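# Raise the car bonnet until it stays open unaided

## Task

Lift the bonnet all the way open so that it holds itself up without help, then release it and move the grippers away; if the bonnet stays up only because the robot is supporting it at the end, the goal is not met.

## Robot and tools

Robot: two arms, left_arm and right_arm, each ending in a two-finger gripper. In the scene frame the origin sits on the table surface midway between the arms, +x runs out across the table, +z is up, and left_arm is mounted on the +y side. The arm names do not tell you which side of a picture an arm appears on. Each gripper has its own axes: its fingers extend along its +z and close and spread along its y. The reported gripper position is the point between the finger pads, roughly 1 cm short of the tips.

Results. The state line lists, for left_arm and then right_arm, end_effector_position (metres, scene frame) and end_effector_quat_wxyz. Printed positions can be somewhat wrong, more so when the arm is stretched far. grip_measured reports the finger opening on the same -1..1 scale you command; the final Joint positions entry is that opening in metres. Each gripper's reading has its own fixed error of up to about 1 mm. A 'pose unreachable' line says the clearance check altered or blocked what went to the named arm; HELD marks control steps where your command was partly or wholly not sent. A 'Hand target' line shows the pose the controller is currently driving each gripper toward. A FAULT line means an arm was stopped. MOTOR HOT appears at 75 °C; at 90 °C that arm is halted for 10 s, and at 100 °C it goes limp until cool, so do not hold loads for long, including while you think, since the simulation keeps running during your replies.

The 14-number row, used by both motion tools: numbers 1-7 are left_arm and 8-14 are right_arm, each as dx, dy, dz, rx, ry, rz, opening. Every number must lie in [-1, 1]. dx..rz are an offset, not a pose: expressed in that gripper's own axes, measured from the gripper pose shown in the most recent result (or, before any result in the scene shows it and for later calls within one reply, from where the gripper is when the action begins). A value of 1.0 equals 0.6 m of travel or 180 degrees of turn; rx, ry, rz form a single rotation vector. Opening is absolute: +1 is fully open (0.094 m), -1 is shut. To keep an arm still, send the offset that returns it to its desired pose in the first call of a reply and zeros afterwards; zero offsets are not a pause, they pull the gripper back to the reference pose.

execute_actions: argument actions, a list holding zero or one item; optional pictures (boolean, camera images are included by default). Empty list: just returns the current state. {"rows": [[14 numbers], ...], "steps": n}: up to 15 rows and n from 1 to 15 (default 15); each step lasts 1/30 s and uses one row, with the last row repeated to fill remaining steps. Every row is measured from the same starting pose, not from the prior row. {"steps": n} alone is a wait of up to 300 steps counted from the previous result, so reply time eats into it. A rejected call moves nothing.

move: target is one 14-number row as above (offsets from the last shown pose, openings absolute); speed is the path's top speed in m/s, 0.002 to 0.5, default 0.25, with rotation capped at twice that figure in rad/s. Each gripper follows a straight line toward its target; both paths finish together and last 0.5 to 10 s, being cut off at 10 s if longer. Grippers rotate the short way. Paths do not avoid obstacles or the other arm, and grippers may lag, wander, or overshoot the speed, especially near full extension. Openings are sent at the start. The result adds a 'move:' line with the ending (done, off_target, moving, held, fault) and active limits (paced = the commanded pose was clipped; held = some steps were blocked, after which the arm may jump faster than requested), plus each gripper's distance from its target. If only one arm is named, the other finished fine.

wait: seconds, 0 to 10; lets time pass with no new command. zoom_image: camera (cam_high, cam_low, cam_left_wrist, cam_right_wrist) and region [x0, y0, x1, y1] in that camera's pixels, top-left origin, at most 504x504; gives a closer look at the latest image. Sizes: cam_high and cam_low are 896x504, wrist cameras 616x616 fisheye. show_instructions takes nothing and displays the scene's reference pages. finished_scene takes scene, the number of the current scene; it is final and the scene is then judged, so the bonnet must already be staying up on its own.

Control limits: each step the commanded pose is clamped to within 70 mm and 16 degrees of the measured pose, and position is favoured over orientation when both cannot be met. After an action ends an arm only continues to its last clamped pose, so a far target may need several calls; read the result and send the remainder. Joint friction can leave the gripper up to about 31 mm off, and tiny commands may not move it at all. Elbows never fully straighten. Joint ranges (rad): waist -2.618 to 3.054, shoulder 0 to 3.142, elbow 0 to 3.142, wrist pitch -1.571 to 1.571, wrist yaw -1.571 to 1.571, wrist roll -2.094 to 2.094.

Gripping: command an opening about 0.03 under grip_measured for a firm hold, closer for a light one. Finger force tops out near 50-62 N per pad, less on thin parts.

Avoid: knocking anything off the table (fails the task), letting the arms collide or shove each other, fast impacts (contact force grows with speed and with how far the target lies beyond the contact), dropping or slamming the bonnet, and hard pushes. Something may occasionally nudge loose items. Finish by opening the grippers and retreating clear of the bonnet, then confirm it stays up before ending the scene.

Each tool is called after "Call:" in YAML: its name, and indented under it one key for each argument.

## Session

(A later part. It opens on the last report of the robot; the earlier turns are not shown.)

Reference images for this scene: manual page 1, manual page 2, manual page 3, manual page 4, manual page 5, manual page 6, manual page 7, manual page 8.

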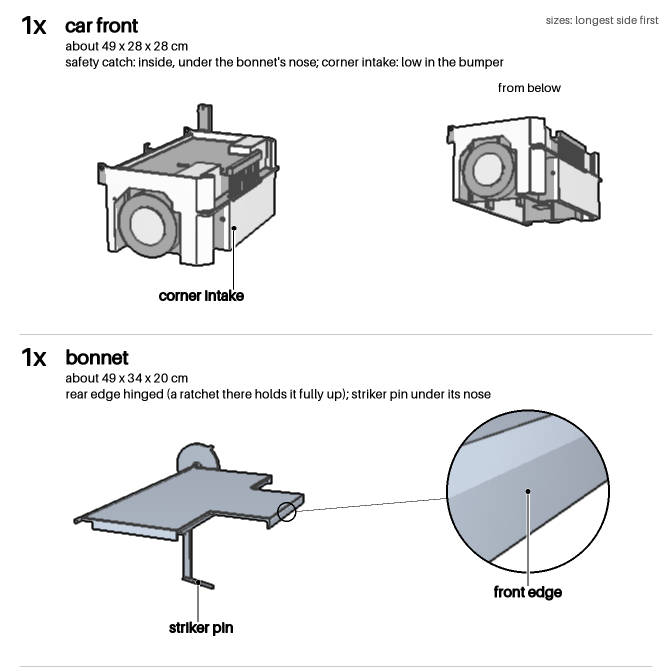

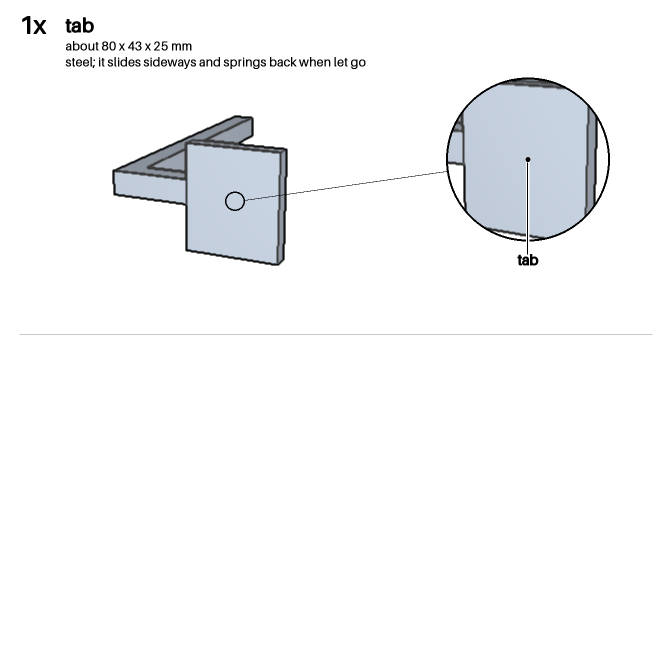

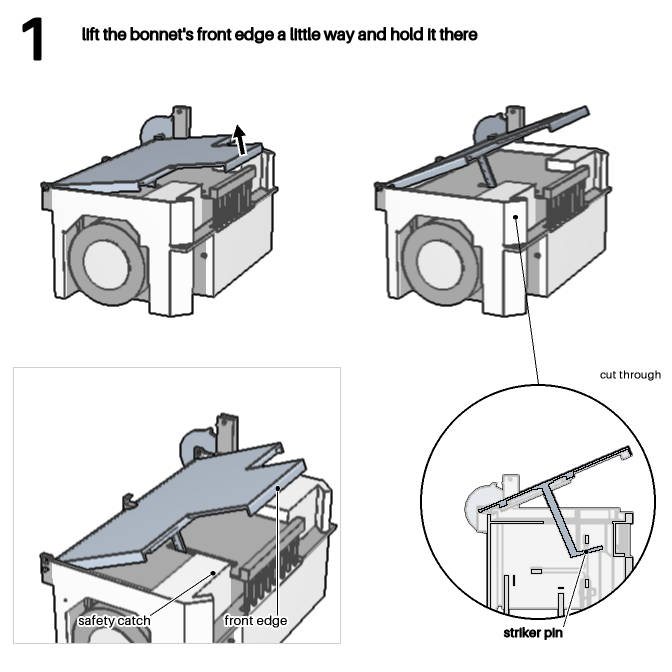

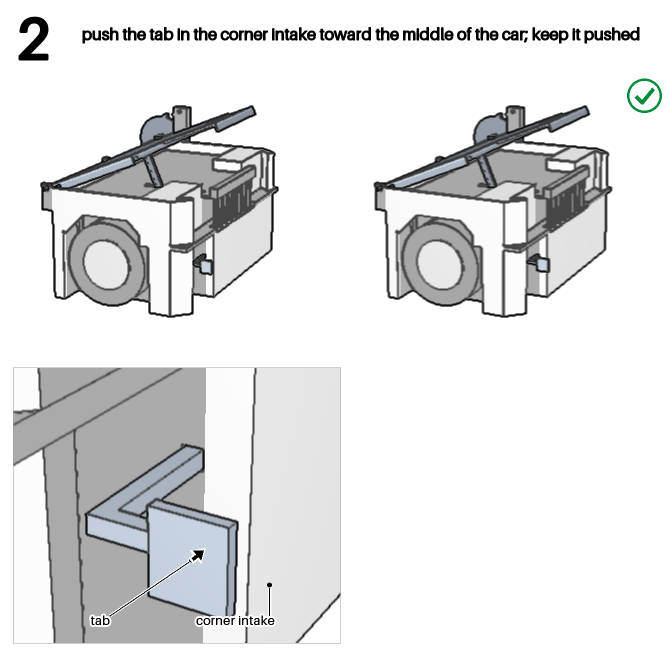

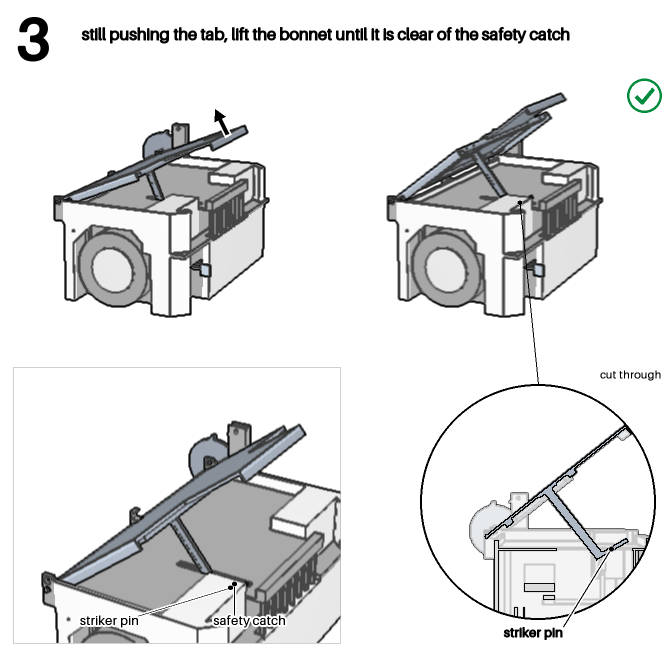

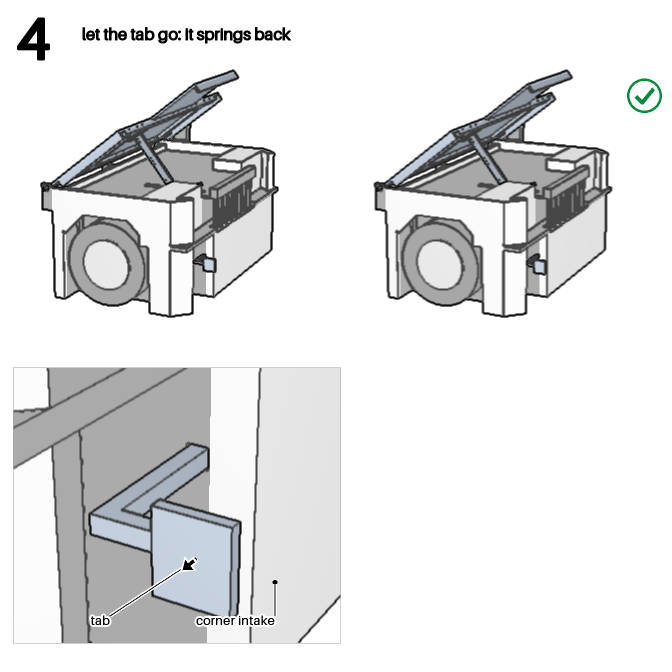

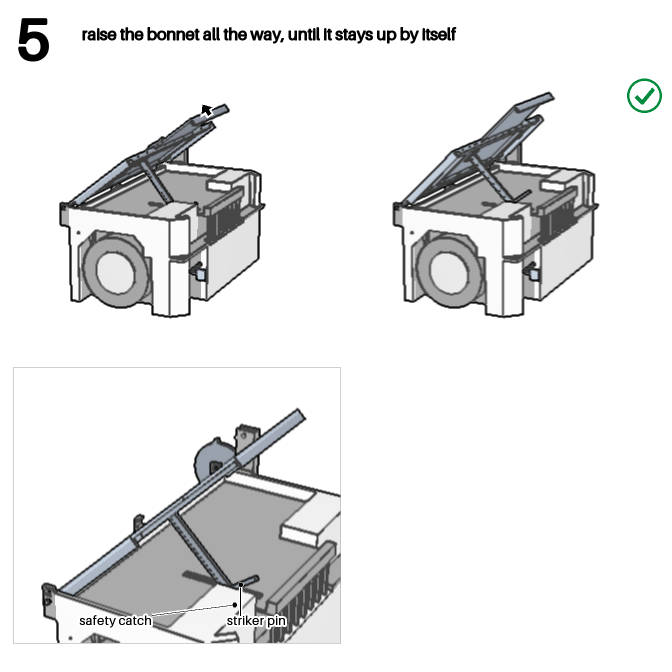

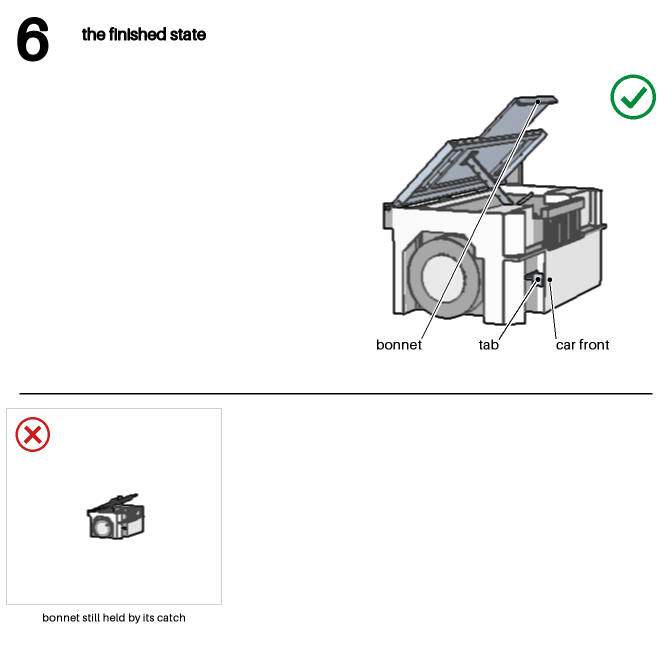

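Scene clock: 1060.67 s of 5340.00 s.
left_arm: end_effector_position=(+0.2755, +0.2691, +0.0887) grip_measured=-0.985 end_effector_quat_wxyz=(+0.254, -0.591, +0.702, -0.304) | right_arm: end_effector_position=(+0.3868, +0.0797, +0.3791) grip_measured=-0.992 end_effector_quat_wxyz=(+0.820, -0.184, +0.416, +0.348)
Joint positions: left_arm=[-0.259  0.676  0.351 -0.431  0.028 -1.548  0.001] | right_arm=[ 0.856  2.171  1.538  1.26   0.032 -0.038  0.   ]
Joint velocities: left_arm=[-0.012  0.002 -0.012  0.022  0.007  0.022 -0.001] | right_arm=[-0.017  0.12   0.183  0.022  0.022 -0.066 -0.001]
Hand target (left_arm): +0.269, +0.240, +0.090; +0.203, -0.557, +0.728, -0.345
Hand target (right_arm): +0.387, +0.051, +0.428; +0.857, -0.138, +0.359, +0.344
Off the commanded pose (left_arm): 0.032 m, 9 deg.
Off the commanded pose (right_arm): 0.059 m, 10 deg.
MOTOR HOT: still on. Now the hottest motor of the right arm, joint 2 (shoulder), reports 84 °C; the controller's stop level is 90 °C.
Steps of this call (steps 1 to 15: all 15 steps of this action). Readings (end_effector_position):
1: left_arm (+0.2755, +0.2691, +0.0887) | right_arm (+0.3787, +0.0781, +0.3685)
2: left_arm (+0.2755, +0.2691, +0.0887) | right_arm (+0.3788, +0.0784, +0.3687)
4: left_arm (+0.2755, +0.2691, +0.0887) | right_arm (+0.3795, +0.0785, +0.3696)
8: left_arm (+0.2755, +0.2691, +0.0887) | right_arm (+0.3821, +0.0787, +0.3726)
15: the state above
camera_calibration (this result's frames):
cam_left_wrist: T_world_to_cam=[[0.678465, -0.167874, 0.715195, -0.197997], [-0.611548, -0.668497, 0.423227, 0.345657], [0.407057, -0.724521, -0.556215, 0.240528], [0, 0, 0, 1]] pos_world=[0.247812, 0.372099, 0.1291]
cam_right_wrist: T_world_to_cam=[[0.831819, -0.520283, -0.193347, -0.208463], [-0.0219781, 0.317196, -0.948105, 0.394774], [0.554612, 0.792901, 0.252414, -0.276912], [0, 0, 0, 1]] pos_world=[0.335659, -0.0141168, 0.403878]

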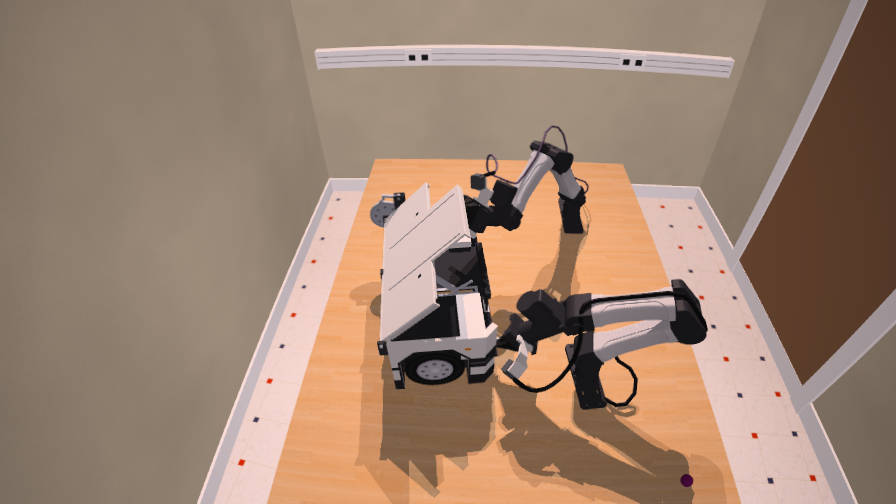

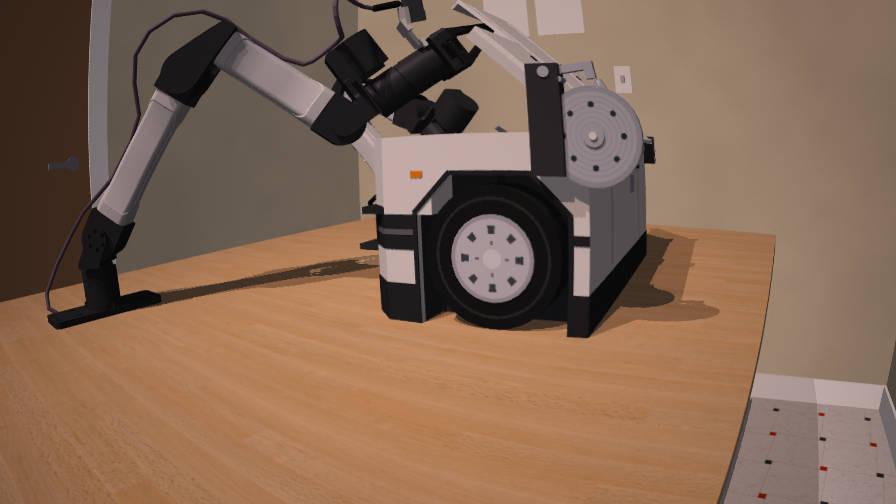

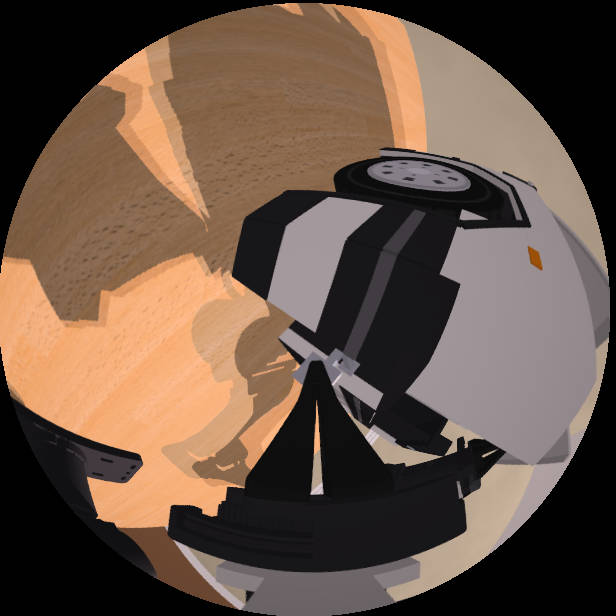

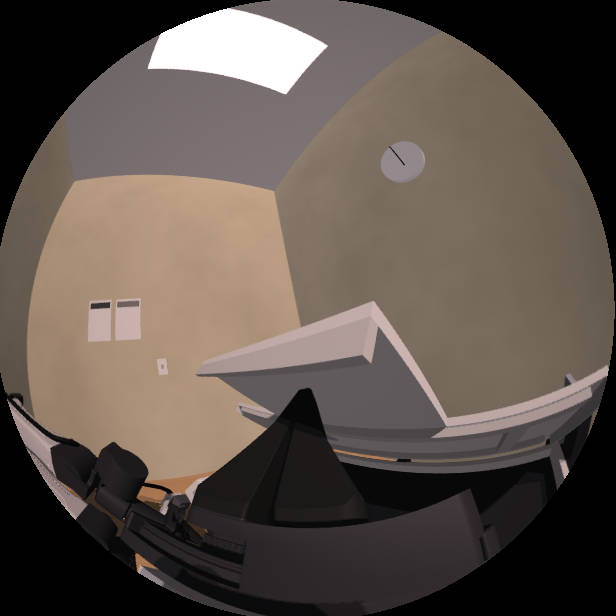

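Call:
execute_actions:
  actions: []
  pictures: false

Call:
execute_actions:
  actions:
    - {"rows":[[0.05,0,0,0,0.047,0.008,-1,-0.082,-0.034,0.022,0.017,-0.051,-0.005,-1],[0.046,0,0,0,0.044,0.008,-1,-0.083,-0.035,0.024,0.017,-0.052,-0.005,-1],[0.043,0,0,0,0.04,0.007,-1,-0.085,-0.035,0.025,0.017,-0.053,-0.006,-1],[0.039,0,0,0,0.037,0.007,-1,-0.086,-0.036,0.027,0.018,-0.054,-0.006,-1],[0.035,0,0,0,0.034,0.006,-1,-0.088,-0.037,0.028,0.018,-0.055,-0.006,-1],[0.032,0,0,0,0.03,0.005,-1,-0.089,-0.038,0.03,0.018,-0.056,-0.006,-1],[0.028,0,0,0,0.027,0.005,-1,-0.091,-0.038,0.031,0.018,-0.057,-0.006,-1],[0.025,0,0,0,0.024,0.004,-1,-0.092,-0.039,0.033,0.019,-0.058,-0.007,-1],[0.021,0,0,0,0.02,0.004,-1,-0.094,-0.04,0.034,0.019,-0.059,-0.007,-1],[0.018,0,0,0,0.017,0.003,-1,-0.095,-0.041,0.036,0.019,-0.06,-0.007,-1],[0.014,0,0,0,0.013,0.002,-1,-0.097,-0.041,0.037,0.019,-0.061,-0.007,-1],[0.011,0,0,0,0.01,0.002,-1,-0.098,-0.042,0.039,0.02,-0.062,-0.007,-1],[0.007,0,0,0,0.007,0.001,-1,-0.099,-0.043,0.04,0.02,-0.063,-0.008,-1],[0.004,0,0,0,0.003,0.001,-1,-0.1,-0.043,0.041,0.02,-0.064,-0.008,-1],[0,0,0,0,0,0,-1,-0.1,-0.043,0.041,0.02,-0.064,-0.008,-1]],"steps":15}
  pictures: true

Call:
zoom_image:
  camera: "cam_low"
  region: [500,40,680,200]

Scene clock: 1071.20 s of 5340.00 s.
left_arm: end_effector_position=(+0.2755, +0.2691, +0.0887) grip_measured=-0.985 end_effector_quat_wxyz=(+0.254, -0.591, +0.702, -0.304) | right_arm: end_effector_position=(+0.3872, +0.0799, +0.3825) grip_measured=-0.992 end_effector_quat_wxyz=(+0.822, -0.183, +0.412, +0.349)
Joint positions: left_arm=[-0.259  0.676  0.351 -0.431  0.028 -1.548  0.001] | right_arm=[ 0.856  2.175  1.551  1.26   0.031 -0.039  0.   ]
Joint velocities: left_arm=[ 0.007 -0.002 -0.007  0.037 -0.022 -0.022 -0.001] | right_arm=[-0.012  0.002 -0.002 -0.037  0.007 -0.066  0.001]
Hand target (left_arm): +0.269, +0.240, +0.090; +0.203, -0.557, +0.728, -0.345
Hand target (right_arm): +0.387, +0.051, +0.428; +0.857, -0.137, +0.359, +0.344
Off the commanded pose (left_arm): 0.032 m, 9 deg.
Off the commanded pose (right_arm): 0.056 m, 9 deg.
MOTOR HOT: still on. Now the hottest motor of the right arm, joint 2 (shoulder), reports 86 °C; the controller's stop level is 90 °C.
Steps of this call (steps 1 to 90: nothing new was sent; then 7.53 s passed at rest). Readings (end_effector_position):
1: left_arm (+0.2755, +0.2691, +0.0887) | right_arm (+0.3872, +0.0798, +0.3802)
2: left_arm (+0.2755, +0.2691, +0.0887) | right_arm (+0.3874, +0.0800, +0.3808)
4: left_arm (+0.2755, +0.2691, +0.0887) | right_arm (+0.3872, +0.0799, +0.3820)
8: left_arm (+0.2755, +0.2691, +0.0887) | right_arm (+0.3872, +0.0799, +0.3825)
90: the state above

Scene clock: 1071.70 s of 5340.00 s.
left_arm: end_effector_position=(+0.2762, +0.2739, +0.0886) grip_measured=-0.985 end_effector_quat_wxyz=(+0.264, -0.596, +0.699, -0.296) | right_arm: end_effector_position=(+0.3898, +0.0800, +0.3999) grip_measured=-0.992 end_effector_quat_wxyz=(+0.834, -0.174, +0.389, +0.350)
Joint positions: left_arm=[-0.259  0.676  0.351 -0.431  0.    -1.548  0.001] | right_arm=[ 0.851  2.203  1.626  1.269  0.027 -0.046  0.   ]
Joint velocities: left_arm=[ 0.007  0.022  0.002 -0.066 -0.168  0.022  0.   ] | right_arm=[-0.007  0.032  0.198  0.095 -0.022  0.095  0.001]
Hand target (left_arm): +0.275, +0.269, +0.089; +0.254, -0.591, +0.702, -0.304
Hand target (right_arm): +0.392, +0.049, +0.442; +0.868, -0.127, +0.337, +0.341
Off the commanded pose (left_arm): 0.005 m, 2 deg.
Off the commanded pose (right_arm): 0.054 m, 9 deg.
MOTOR HOT: still on. Now the hottest motor of the right arm, joint 2 (shoulder), reports 86 °C; the controller's stop level is 90 °C.
Steps of this call (steps 1 to 15: all 15 steps of this action). Readings (end_effector_position):
1: left_arm (+0.2755, +0.2691, +0.0887) | right_arm (+0.3871, +0.0799, +0.3825)
2: left_arm (+0.2755, +0.2692, +0.0887) | right_arm (+0.3873, +0.0800, +0.3822)
4: left_arm (+0.2755, +0.2693, +0.0886) | right_arm (+0.3877, +0.0802, +0.3831)
8: left_arm (+0.2756, +0.2697, +0.0886) | right_arm (+0.3893, +0.0805, +0.3864)
15: the state above
camera_calibration (this result's frames):
cam_left_wrist: T_world_to_cam=[[0.680036, -0.167624, 0.71376, -0.198013], [-0.598695, -0.688908, 0.40862, 0.352655], [0.423221, -0.705201, -0.568838, 0.235052], [0, 0, 0, 1]] pos_world=[0.24631, 0.375514, 0.130938]
cam_right_wrist: T_world_to_cam=[[0.838052, -0.517007, -0.174277, -0.217107], [0.0261203, 0.357083, -0.933708, 0.386739], [0.544964, 0.777944, 0.312758, -0.303239], [0, 0, 0, 1]] pos_world=[0.3371, -0.0144406, 0.418105]

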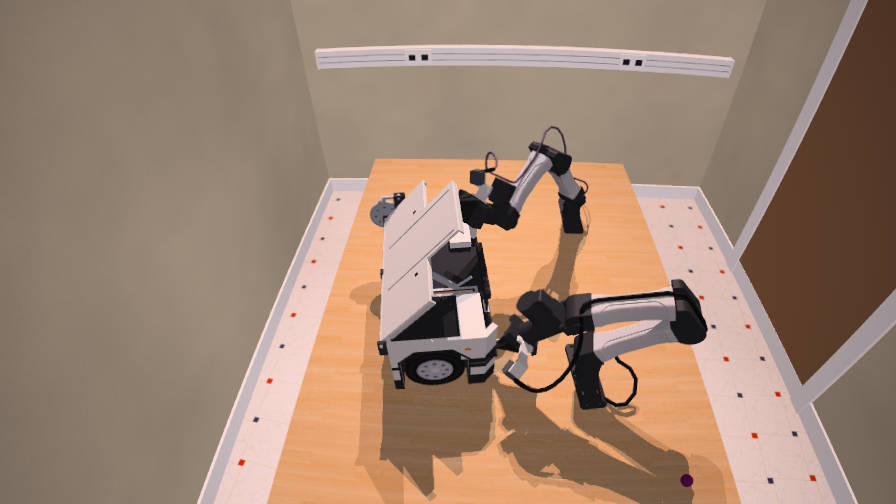

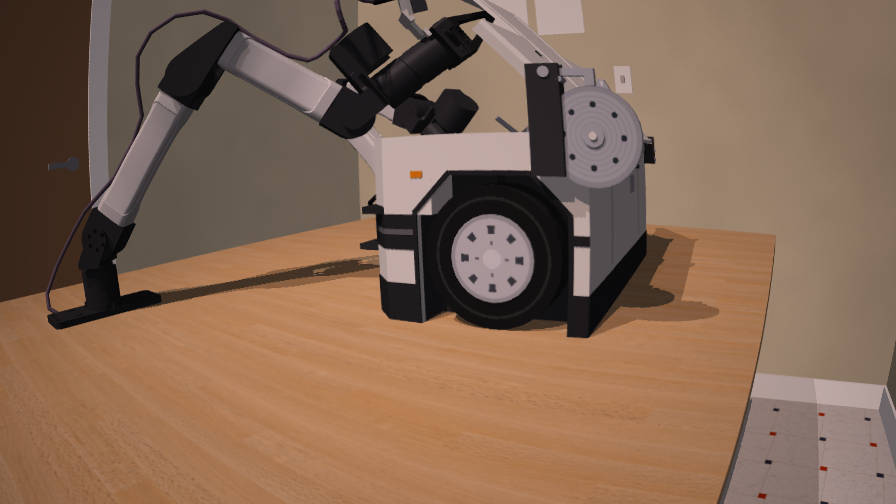

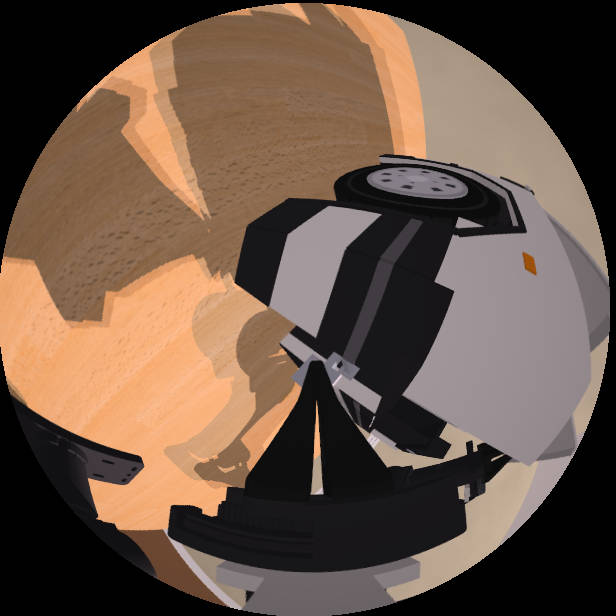

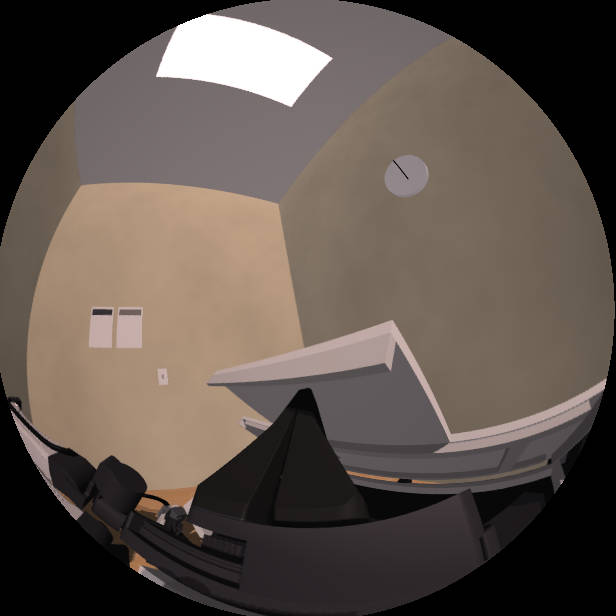

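Region (500, 40, 680, 200) of cam_low's 896x504 image, scaled by 2.800, with more detail than that image has.

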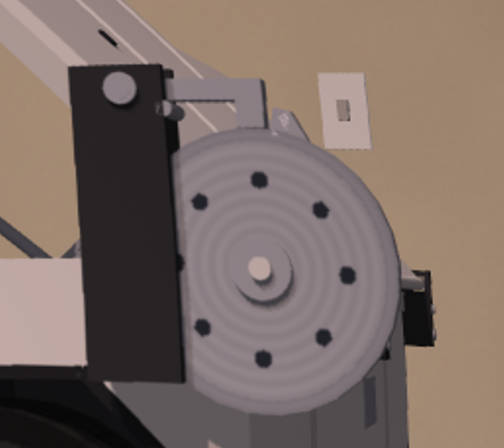

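The pawl has dropped behind the tooth. I'll ease the load onto it now.

Call:
execute_actions:
  actions: []
  pictures: false

Call:
execute_actions:
  actions:
    - {"rows":[[-0.002,0,0,0,-0.001,-0.001,-1,-0.065,-0.028,0.016,0.014,-0.042,-0.004,-1],[-0.004,0,0,0,-0.002,-0.002,-1,-0.06,-0.026,0.015,0.013,-0.039,-0.004,-1],[-0.006,0,0,0,-0.003,-0.003,-1,-0.056,-0.024,0.014,0.012,-0.036,-0.004,-1],[-0.008,0,0,0,-0.004,-0.004,-1,-0.051,-0.022,0.013,0.011,-0.033,-0.003,-1],[-0.01,0,0,0,-0.005,-0.005,-1,-0.047,-0.02,0.012,0.01,-0.03,-0.003,-1],[-0.012,0,0,0,-0.006,-0.006,-1,-0.042,-0.018,0.01,0.009,-0.027,-0.003,-1],[-0.014,0,0,0,-0.008,-0.007,-1,-0.038,-0.016,0.009,0.008,-0.024,-0.002,-1],[-0.016,0,0,0,-0.009,-0.008,-1,-0.033,-0.014,0.008,0.007,-0.021,-0.002,-1],[-0.018,0,0,0,-0.01,-0.009,-1,-0.029,-0.012,0.007,0.006,-0.018,-0.002,-1],[-0.02,0,0,0,-0.011,-0.009,-1,-0.024,-0.01,0.006,0.005,-0.015,-0.002,-1],[-0.02,0,0,0,-0.011,-0.009,-1,-0.02,-0.008,0.005,0.004,-0.012,-0.001,-1],[-0.02,0,0,0,-0.011,-0.009,-1,-0.015,-0.006,0.003,0.003,-0.009,-0.001,-1],[-0.02,0,0,0,-0.011,-0.009,-1,-0.01,-0.004,0.002,0.002,-0.006,-0.001,-1],[-0.02,0,0,0,-0.011,-0.009,-1,-0.005,-0.002,0.001,0.001,-0.003,0,-1],[-0.02,0,0,0,-0.011,-0.009,-1,0,0,0,0,0,0,-1]],"steps":15}
  pictures: true

Call:
zoom_image:
  camera: "cam_low"
  region: [400,0,680,200]

Scene clock: 1080.63 s of 5340.00 s.
left_arm: end_effector_position=(+0.2764, +0.2757, +0.0886) grip_measured=-0.985 end_effector_quat_wxyz=(+0.267, -0.597, +0.697, -0.293) | right_arm: end_effector_position=(+0.3886, +0.0790, +0.4045) grip_measured=-0.992 end_effector_quat_wxyz=(+0.837, -0.173, +0.381, +0.351)
Joint positions: left_arm=[-0.259  0.676  0.351 -0.431 -0.01  -1.548  0.001] | right_arm=[ 0.85   2.204  1.634  1.276  0.023 -0.048  0.   ]
Joint velocities: left_arm=[ 0.002 -0.002 -0.002  0.066 -0.037  0.007 -0.   ] | right_arm=[ 0.022 -0.002  0.007 -0.037  0.051  0.007 -0.   ]
Hand target (left_arm): +0.275, +0.269, +0.089; +0.254, -0.591, +0.702, -0.304
Hand target (right_arm): +0.392, +0.049, +0.442; +0.868, -0.127, +0.337, +0.341
Off the commanded pose (left_arm): 0.007 m, 2 deg.
Off the commanded pose (right_arm): 0.050 m, 8 deg.
MOTOR HOT: still on. Now the hottest motor of the right arm, joint 2 (shoulder), reports 87 °C; the controller's stop level is 90 °C.
Steps of this call (steps 1 to 90: nothing new was sent; then 5.93 s passed at rest). Readings (end_effector_position):
1: left_arm (+0.2763, +0.2746, +0.0886) | right_arm (+0.3898, +0.0796, +0.4018)
2: left_arm (+0.2764, +0.2750, +0.0886) | right_arm (+0.3895, +0.0791, +0.4036)
4: left_arm (+0.2764, +0.2754, +0.0886) | right_arm (+0.3889, +0.0790, +0.4042)
8: left_arm (+0.2764, +0.2756, +0.0886) | right_arm (+0.3887, +0.0790, +0.4045)
90: the state above

Scene clock: 1081.13 s of 5340.00 s.
left_arm: end_effector_position=(+0.2777, +0.2876, +0.0886) grip_measured=-0.985 end_effector_quat_wxyz=(+0.277, -0.613, +0.683, -0.284) | right_arm: end_effector_position=(+0.3868, +0.0795, +0.4052) grip_measured=-0.992 end_effector_quat_wxyz=(+0.838, -0.176, +0.377, +0.353)
Joint positions: left_arm=[-0.217  0.676  0.351 -0.431 -0.02  -1.548  0.001] | right_arm=[ 0.85   2.205  1.634  1.283  0.013 -0.048  0.   ]
Joint velocities: left_arm=[ 0.002 -0.007  0.007 -0.11   0.037 -0.007 -0.   ] | right_arm=[ 0.002  0.022 -0.007 -0.007 -0.007 -0.007 -0.   ]
Hand target (left_arm): +0.278, +0.288, +0.089; +0.276, -0.612, +0.684, -0.286
Hand target (right_arm): +0.389, +0.079, +0.405; +0.838, -0.173, +0.381, +0.351
Off the commanded pose (left_arm): 0.001 m, 0 deg.
Off the commanded pose (right_arm): 0.002 m, 1 deg.
MOTOR HOT: still on. Now the hottest motor of the right arm, joint 2 (shoulder), reports 87 °C; the controller's stop level is 90 °C.
Steps of this call (steps 1 to 15: all 15 steps of this action). Readings (end_effector_position):
1: left_arm (+0.2765, +0.2763, +0.0886) | right_arm (+0.3884, +0.0790, +0.4046)
2: left_arm (+0.2767, +0.2778, +0.0886) | right_arm (+0.3878, +0.0788, +0.4051)
4: left_arm (+0.2770, +0.2805, +0.0886) | right_arm (+0.3872, +0.0786, +0.4057)
8: left_arm (+0.2773, +0.2835, +0.0886) | right_arm (+0.3869, +0.0788, +0.4057)
15: the state above
camera_calibration (this result's frames):
cam_left_wrist: T_world_to_cam=[[0.687583, -0.138686, 0.712738, -0.207076], [-0.559193, -0.727287, 0.397941, 0.363945], [0.463176, -0.672176, -0.577622, 0.224247], [0, 0, 0, 1]] pos_world=[0.242032, 0.386707, 0.132293]
cam_right_wrist: T_world_to_cam=[[0.846101, -0.508378, -0.160202, -0.223398], [0.0434971, 0.365405, -0.929832, 0.382982], [0.531245, 0.779763, 0.331283, -0.305247], [0, 0, 0, 1]] pos_world=[0.334519, -0.0154935, 0.421443]

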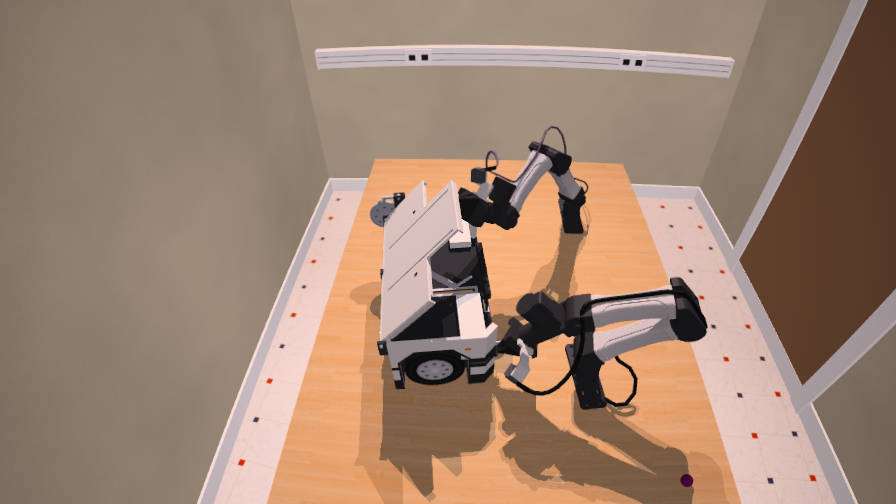

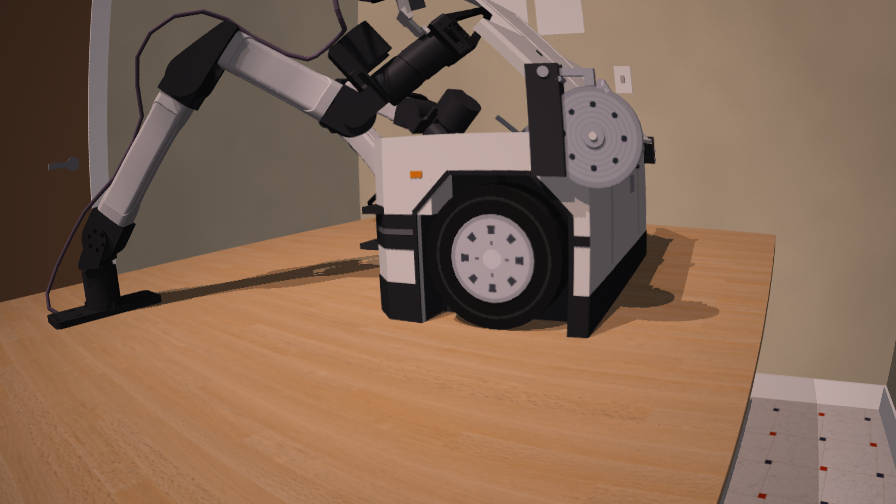

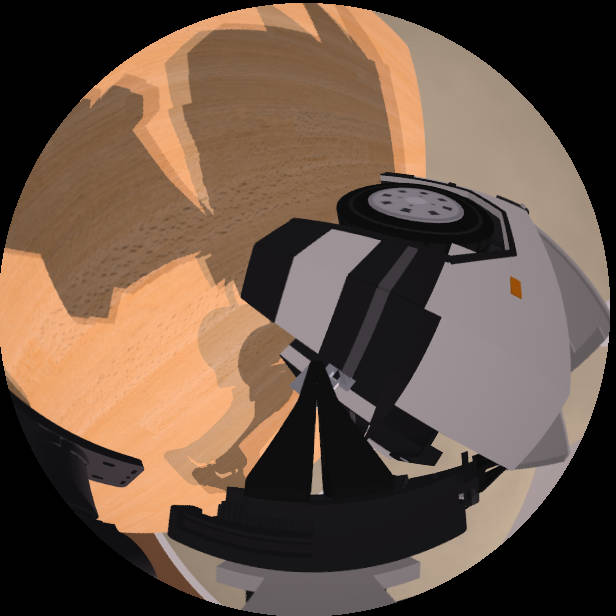

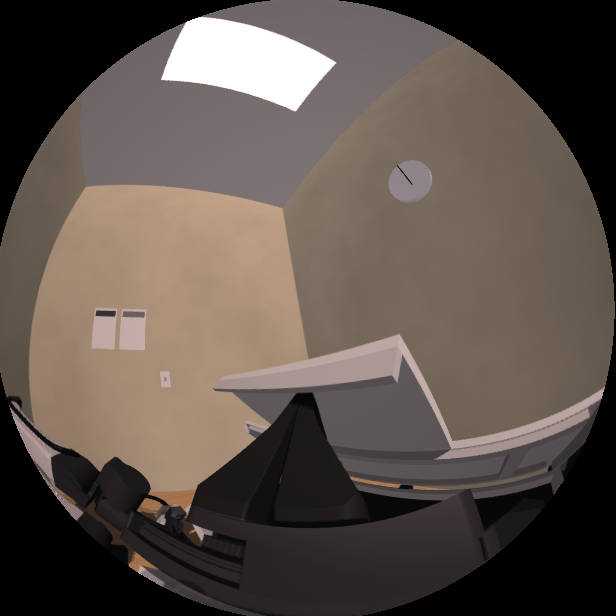

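Region (400, 0, 680, 200) of cam_low's 896x504 image, scaled by 1.800, with more detail than that image has; it fills the top 360 rows of this view, and the rest is white.

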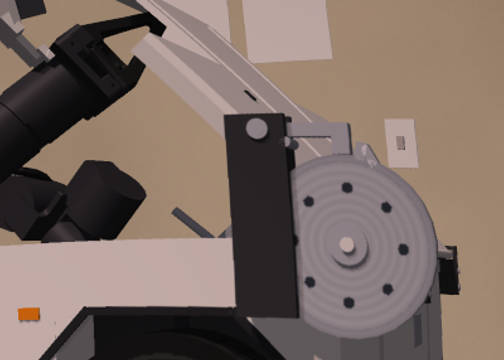

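Call:
move:
  target: [-0.01,0,-0.07,0,0,0,-1,0.055,0,-0.047,0,0,0,-1]
  speed: 0.04

Call:
zoom_image:
  camera: "cam_low"
  region: [400,0,680,200]

Scene clock: 1091.10 s of 5340.00 s.
left_arm: end_effector_position=(+0.2486, +0.2954, +0.1079) grip_measured=-0.985 end_effector_quat_wxyz=(+0.270, -0.617, +0.686, -0.274) | right_arm: end_effector_position=(+0.3783, +0.0759, +0.3888) grip_measured=-0.992 end_effector_quat_wxyz=(+0.846, -0.169, +0.353, +0.361)
Joint positions: left_arm=[-0.17   0.517  0.424 -0.687  0.009 -1.517  0.001] | right_arm=[ 0.855  2.244  1.589  1.421  0.005 -0.048  0.   ]
Joint velocities: left_arm=[-0.002  0.002 -0.002 -0.007  0.051 -0.037  0.   ] | right_arm=[-0.022 -0.012 -0.012 -0.007 -0.007 -0.051 -0.001]
Hand target (left_arm): +0.248, +0.295, +0.117; +0.277, -0.613, +0.684, -0.284
Hand target (right_arm): +0.387, +0.079, +0.362; +0.838, -0.176, +0.377, +0.353
Off the commanded pose (left_arm): 0.010 m, 1 deg.
Off the commanded pose (right_arm): 0.029 m, 3 deg.
MOTOR HOT: still on. Now the hottest motor of the right arm, joint 2 (shoulder), reports 88 °C; the controller's stop level is 90 °C.
After step 90, 5.40 s passed at rest.
move: off_target (right_arm)
camera_calibration (this result's frames):
cam_left_wrist: T_world_to_cam=[[0.705328, -0.138548, 0.69521, -0.202307], [-0.546213, -0.731332, 0.408417, 0.34256], [0.451844, -0.6678, -0.591506, 0.257161], [0, 0, 0, 1]] pos_world=[0.213607, 0.394228, 0.152851]
cam_right_wrist: T_world_to_cam=[[0.857214, -0.493993, -0.145451, -0.231669], [0.0757199, 0.400293, -0.913254, 0.34823], [0.509364, 0.77184, 0.380542, -0.302696], [0, 0, 0, 1]] pos_world=[0.326404, -0.0202038, 0.399514]

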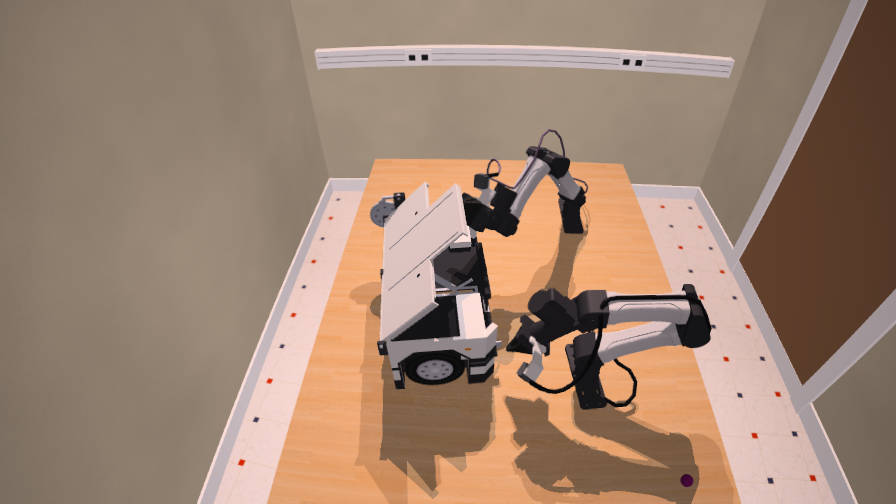

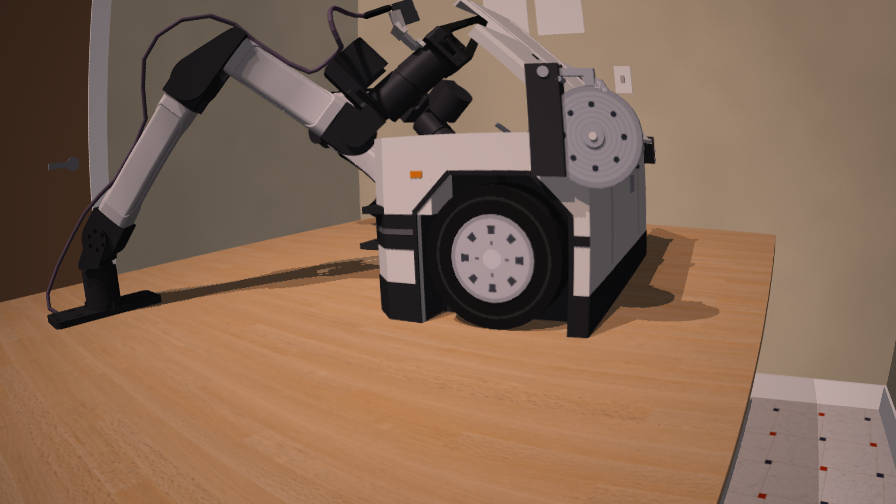

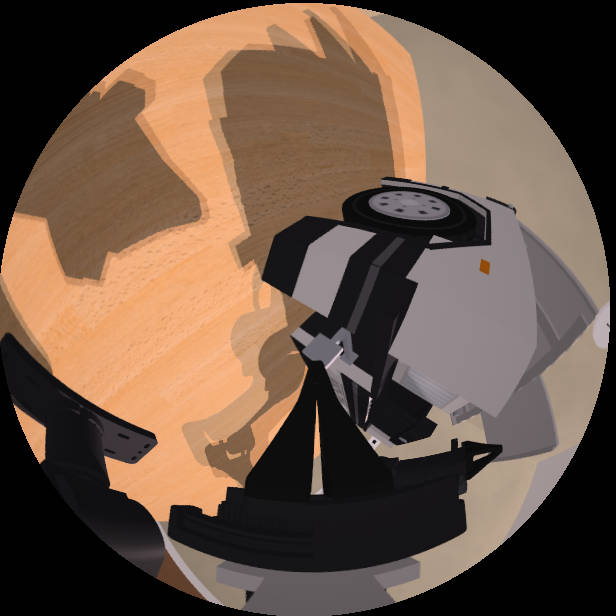

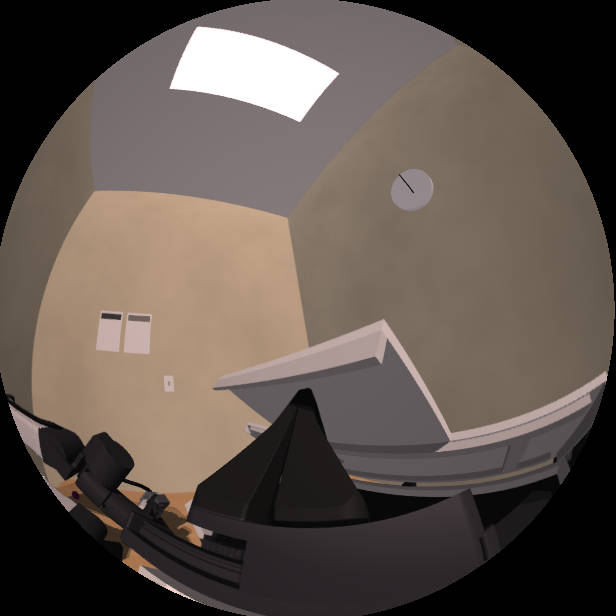

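Region (400, 0, 680, 200) of cam_low's 896x504 image, scaled by 1.800, with more detail than that image has; it fills the top 360 rows of this view, and the rest is white.

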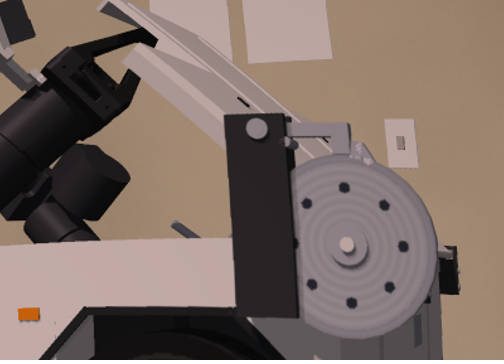

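Call:
move:
  target: [0,0,-0.08,0,0,0,-1,-0.05,0,-0.13,0,0,0,-1]
  speed: 0.08

Scene clock: 1098.20 s of 5340.00 s.
left_arm: end_effector_position=(+0.2168, +0.2969, +0.1330) grip_measured=-0.985 end_effector_quat_wxyz=(+0.262, -0.620, +0.690, -0.266) | right_arm: end_effector_position=(+0.3285, +0.0183, +0.3690) grip_measured=-0.992 end_effector_quat_wxyz=(+0.838, -0.178, +0.371, +0.357)
Joint positions: left_arm=[-0.17   0.408  0.541 -0.939  0.009 -1.516  0.001] | right_arm=[ 0.855  1.992  1.124  1.59   0.005 -0.048  0.   ]
Joint velocities: left_arm=[ 0.002 -0.017  0.002  0.007  0.051 -0.037  0.   ] | right_arm=[-0.022  0.002 -0.007 -0.007 -0.022 -0.007 -0.   ]
Hand target (left_arm): +0.215, +0.297, +0.142; +0.271, -0.617, +0.686, -0.274
Hand target (right_arm): +0.326, +0.020, +0.359; +0.833, -0.183, +0.383, +0.356
Off the commanded pose (left_arm): 0.009 m, 1 deg.
Off the commanded pose (right_arm): 0.013 m, 3 deg.
MOTOR HOT: still on. Now the hottest motor of the right arm, joint 2 (shoulder), reports 86 °C; the controller's stop level is 90 °C.
joint sent to its limit (right arm) — the command would take joint 4 (wrist pitch) past its upper limit, so that joint was sent only as far as its limit.
After step 90, 2.53 s passed at rest.
move: off_target (right_arm)
camera_calibration (this result's frames):
cam_left_wrist: T_world_to_cam=[[0.722508, -0.139743, 0.677092, -0.198042], [-0.536177, -0.73153, 0.421162, 0.312151], [0.436459, -0.667334, -0.603464, 0.292141], [0, 0, 0, 1]] pos_world=[0.182948, 0.395629, 0.178923]
cam_right_wrist: T_world_to_cam=[[0.852745, -0.499168, -0.153808, -0.215664], [0.0491946, 0.369911, -0.927764, 0.371501], [0.520006, 0.783579, 0.339996, -0.214141], [0, 0, 0, 1]] pos_world=[0.276985, -0.0772789, 0.384302]

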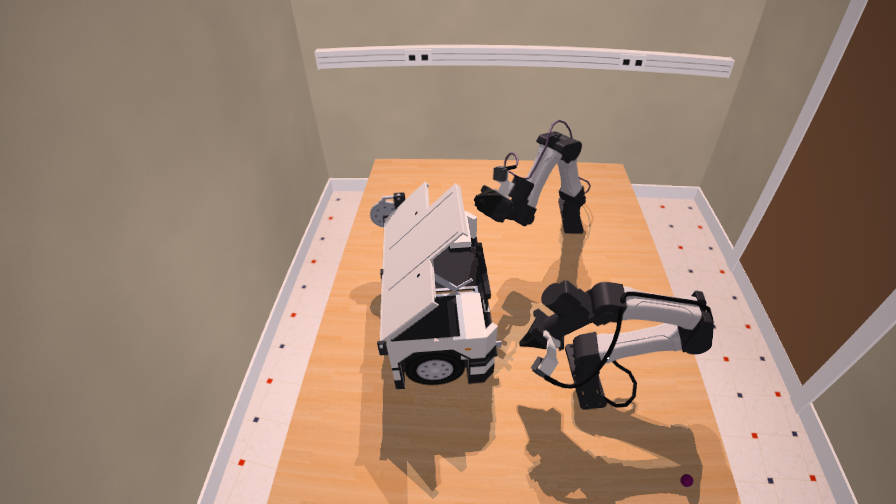

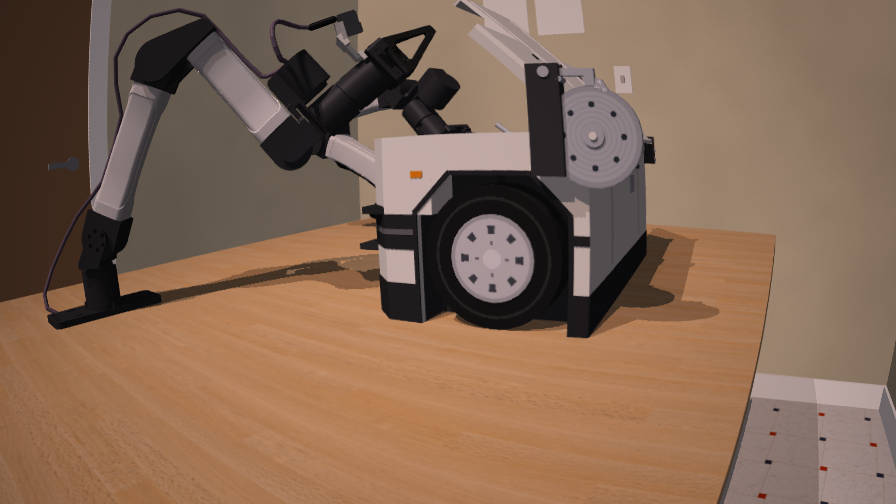

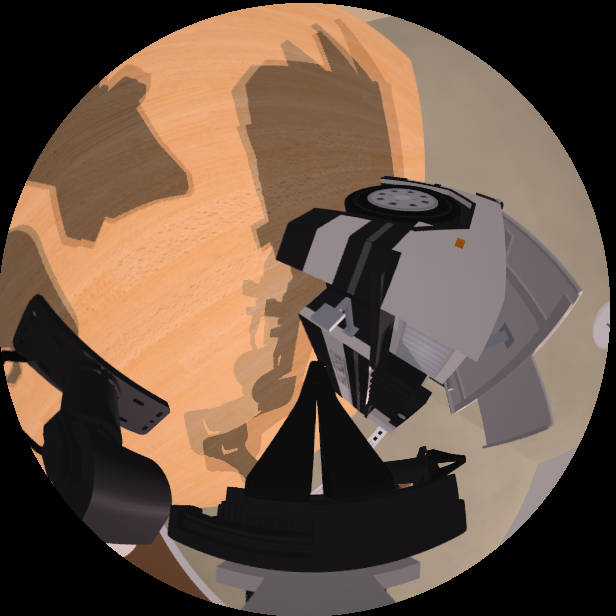

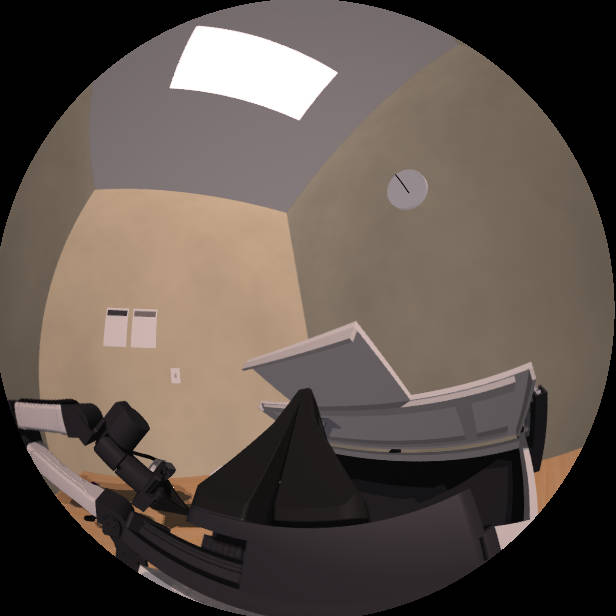

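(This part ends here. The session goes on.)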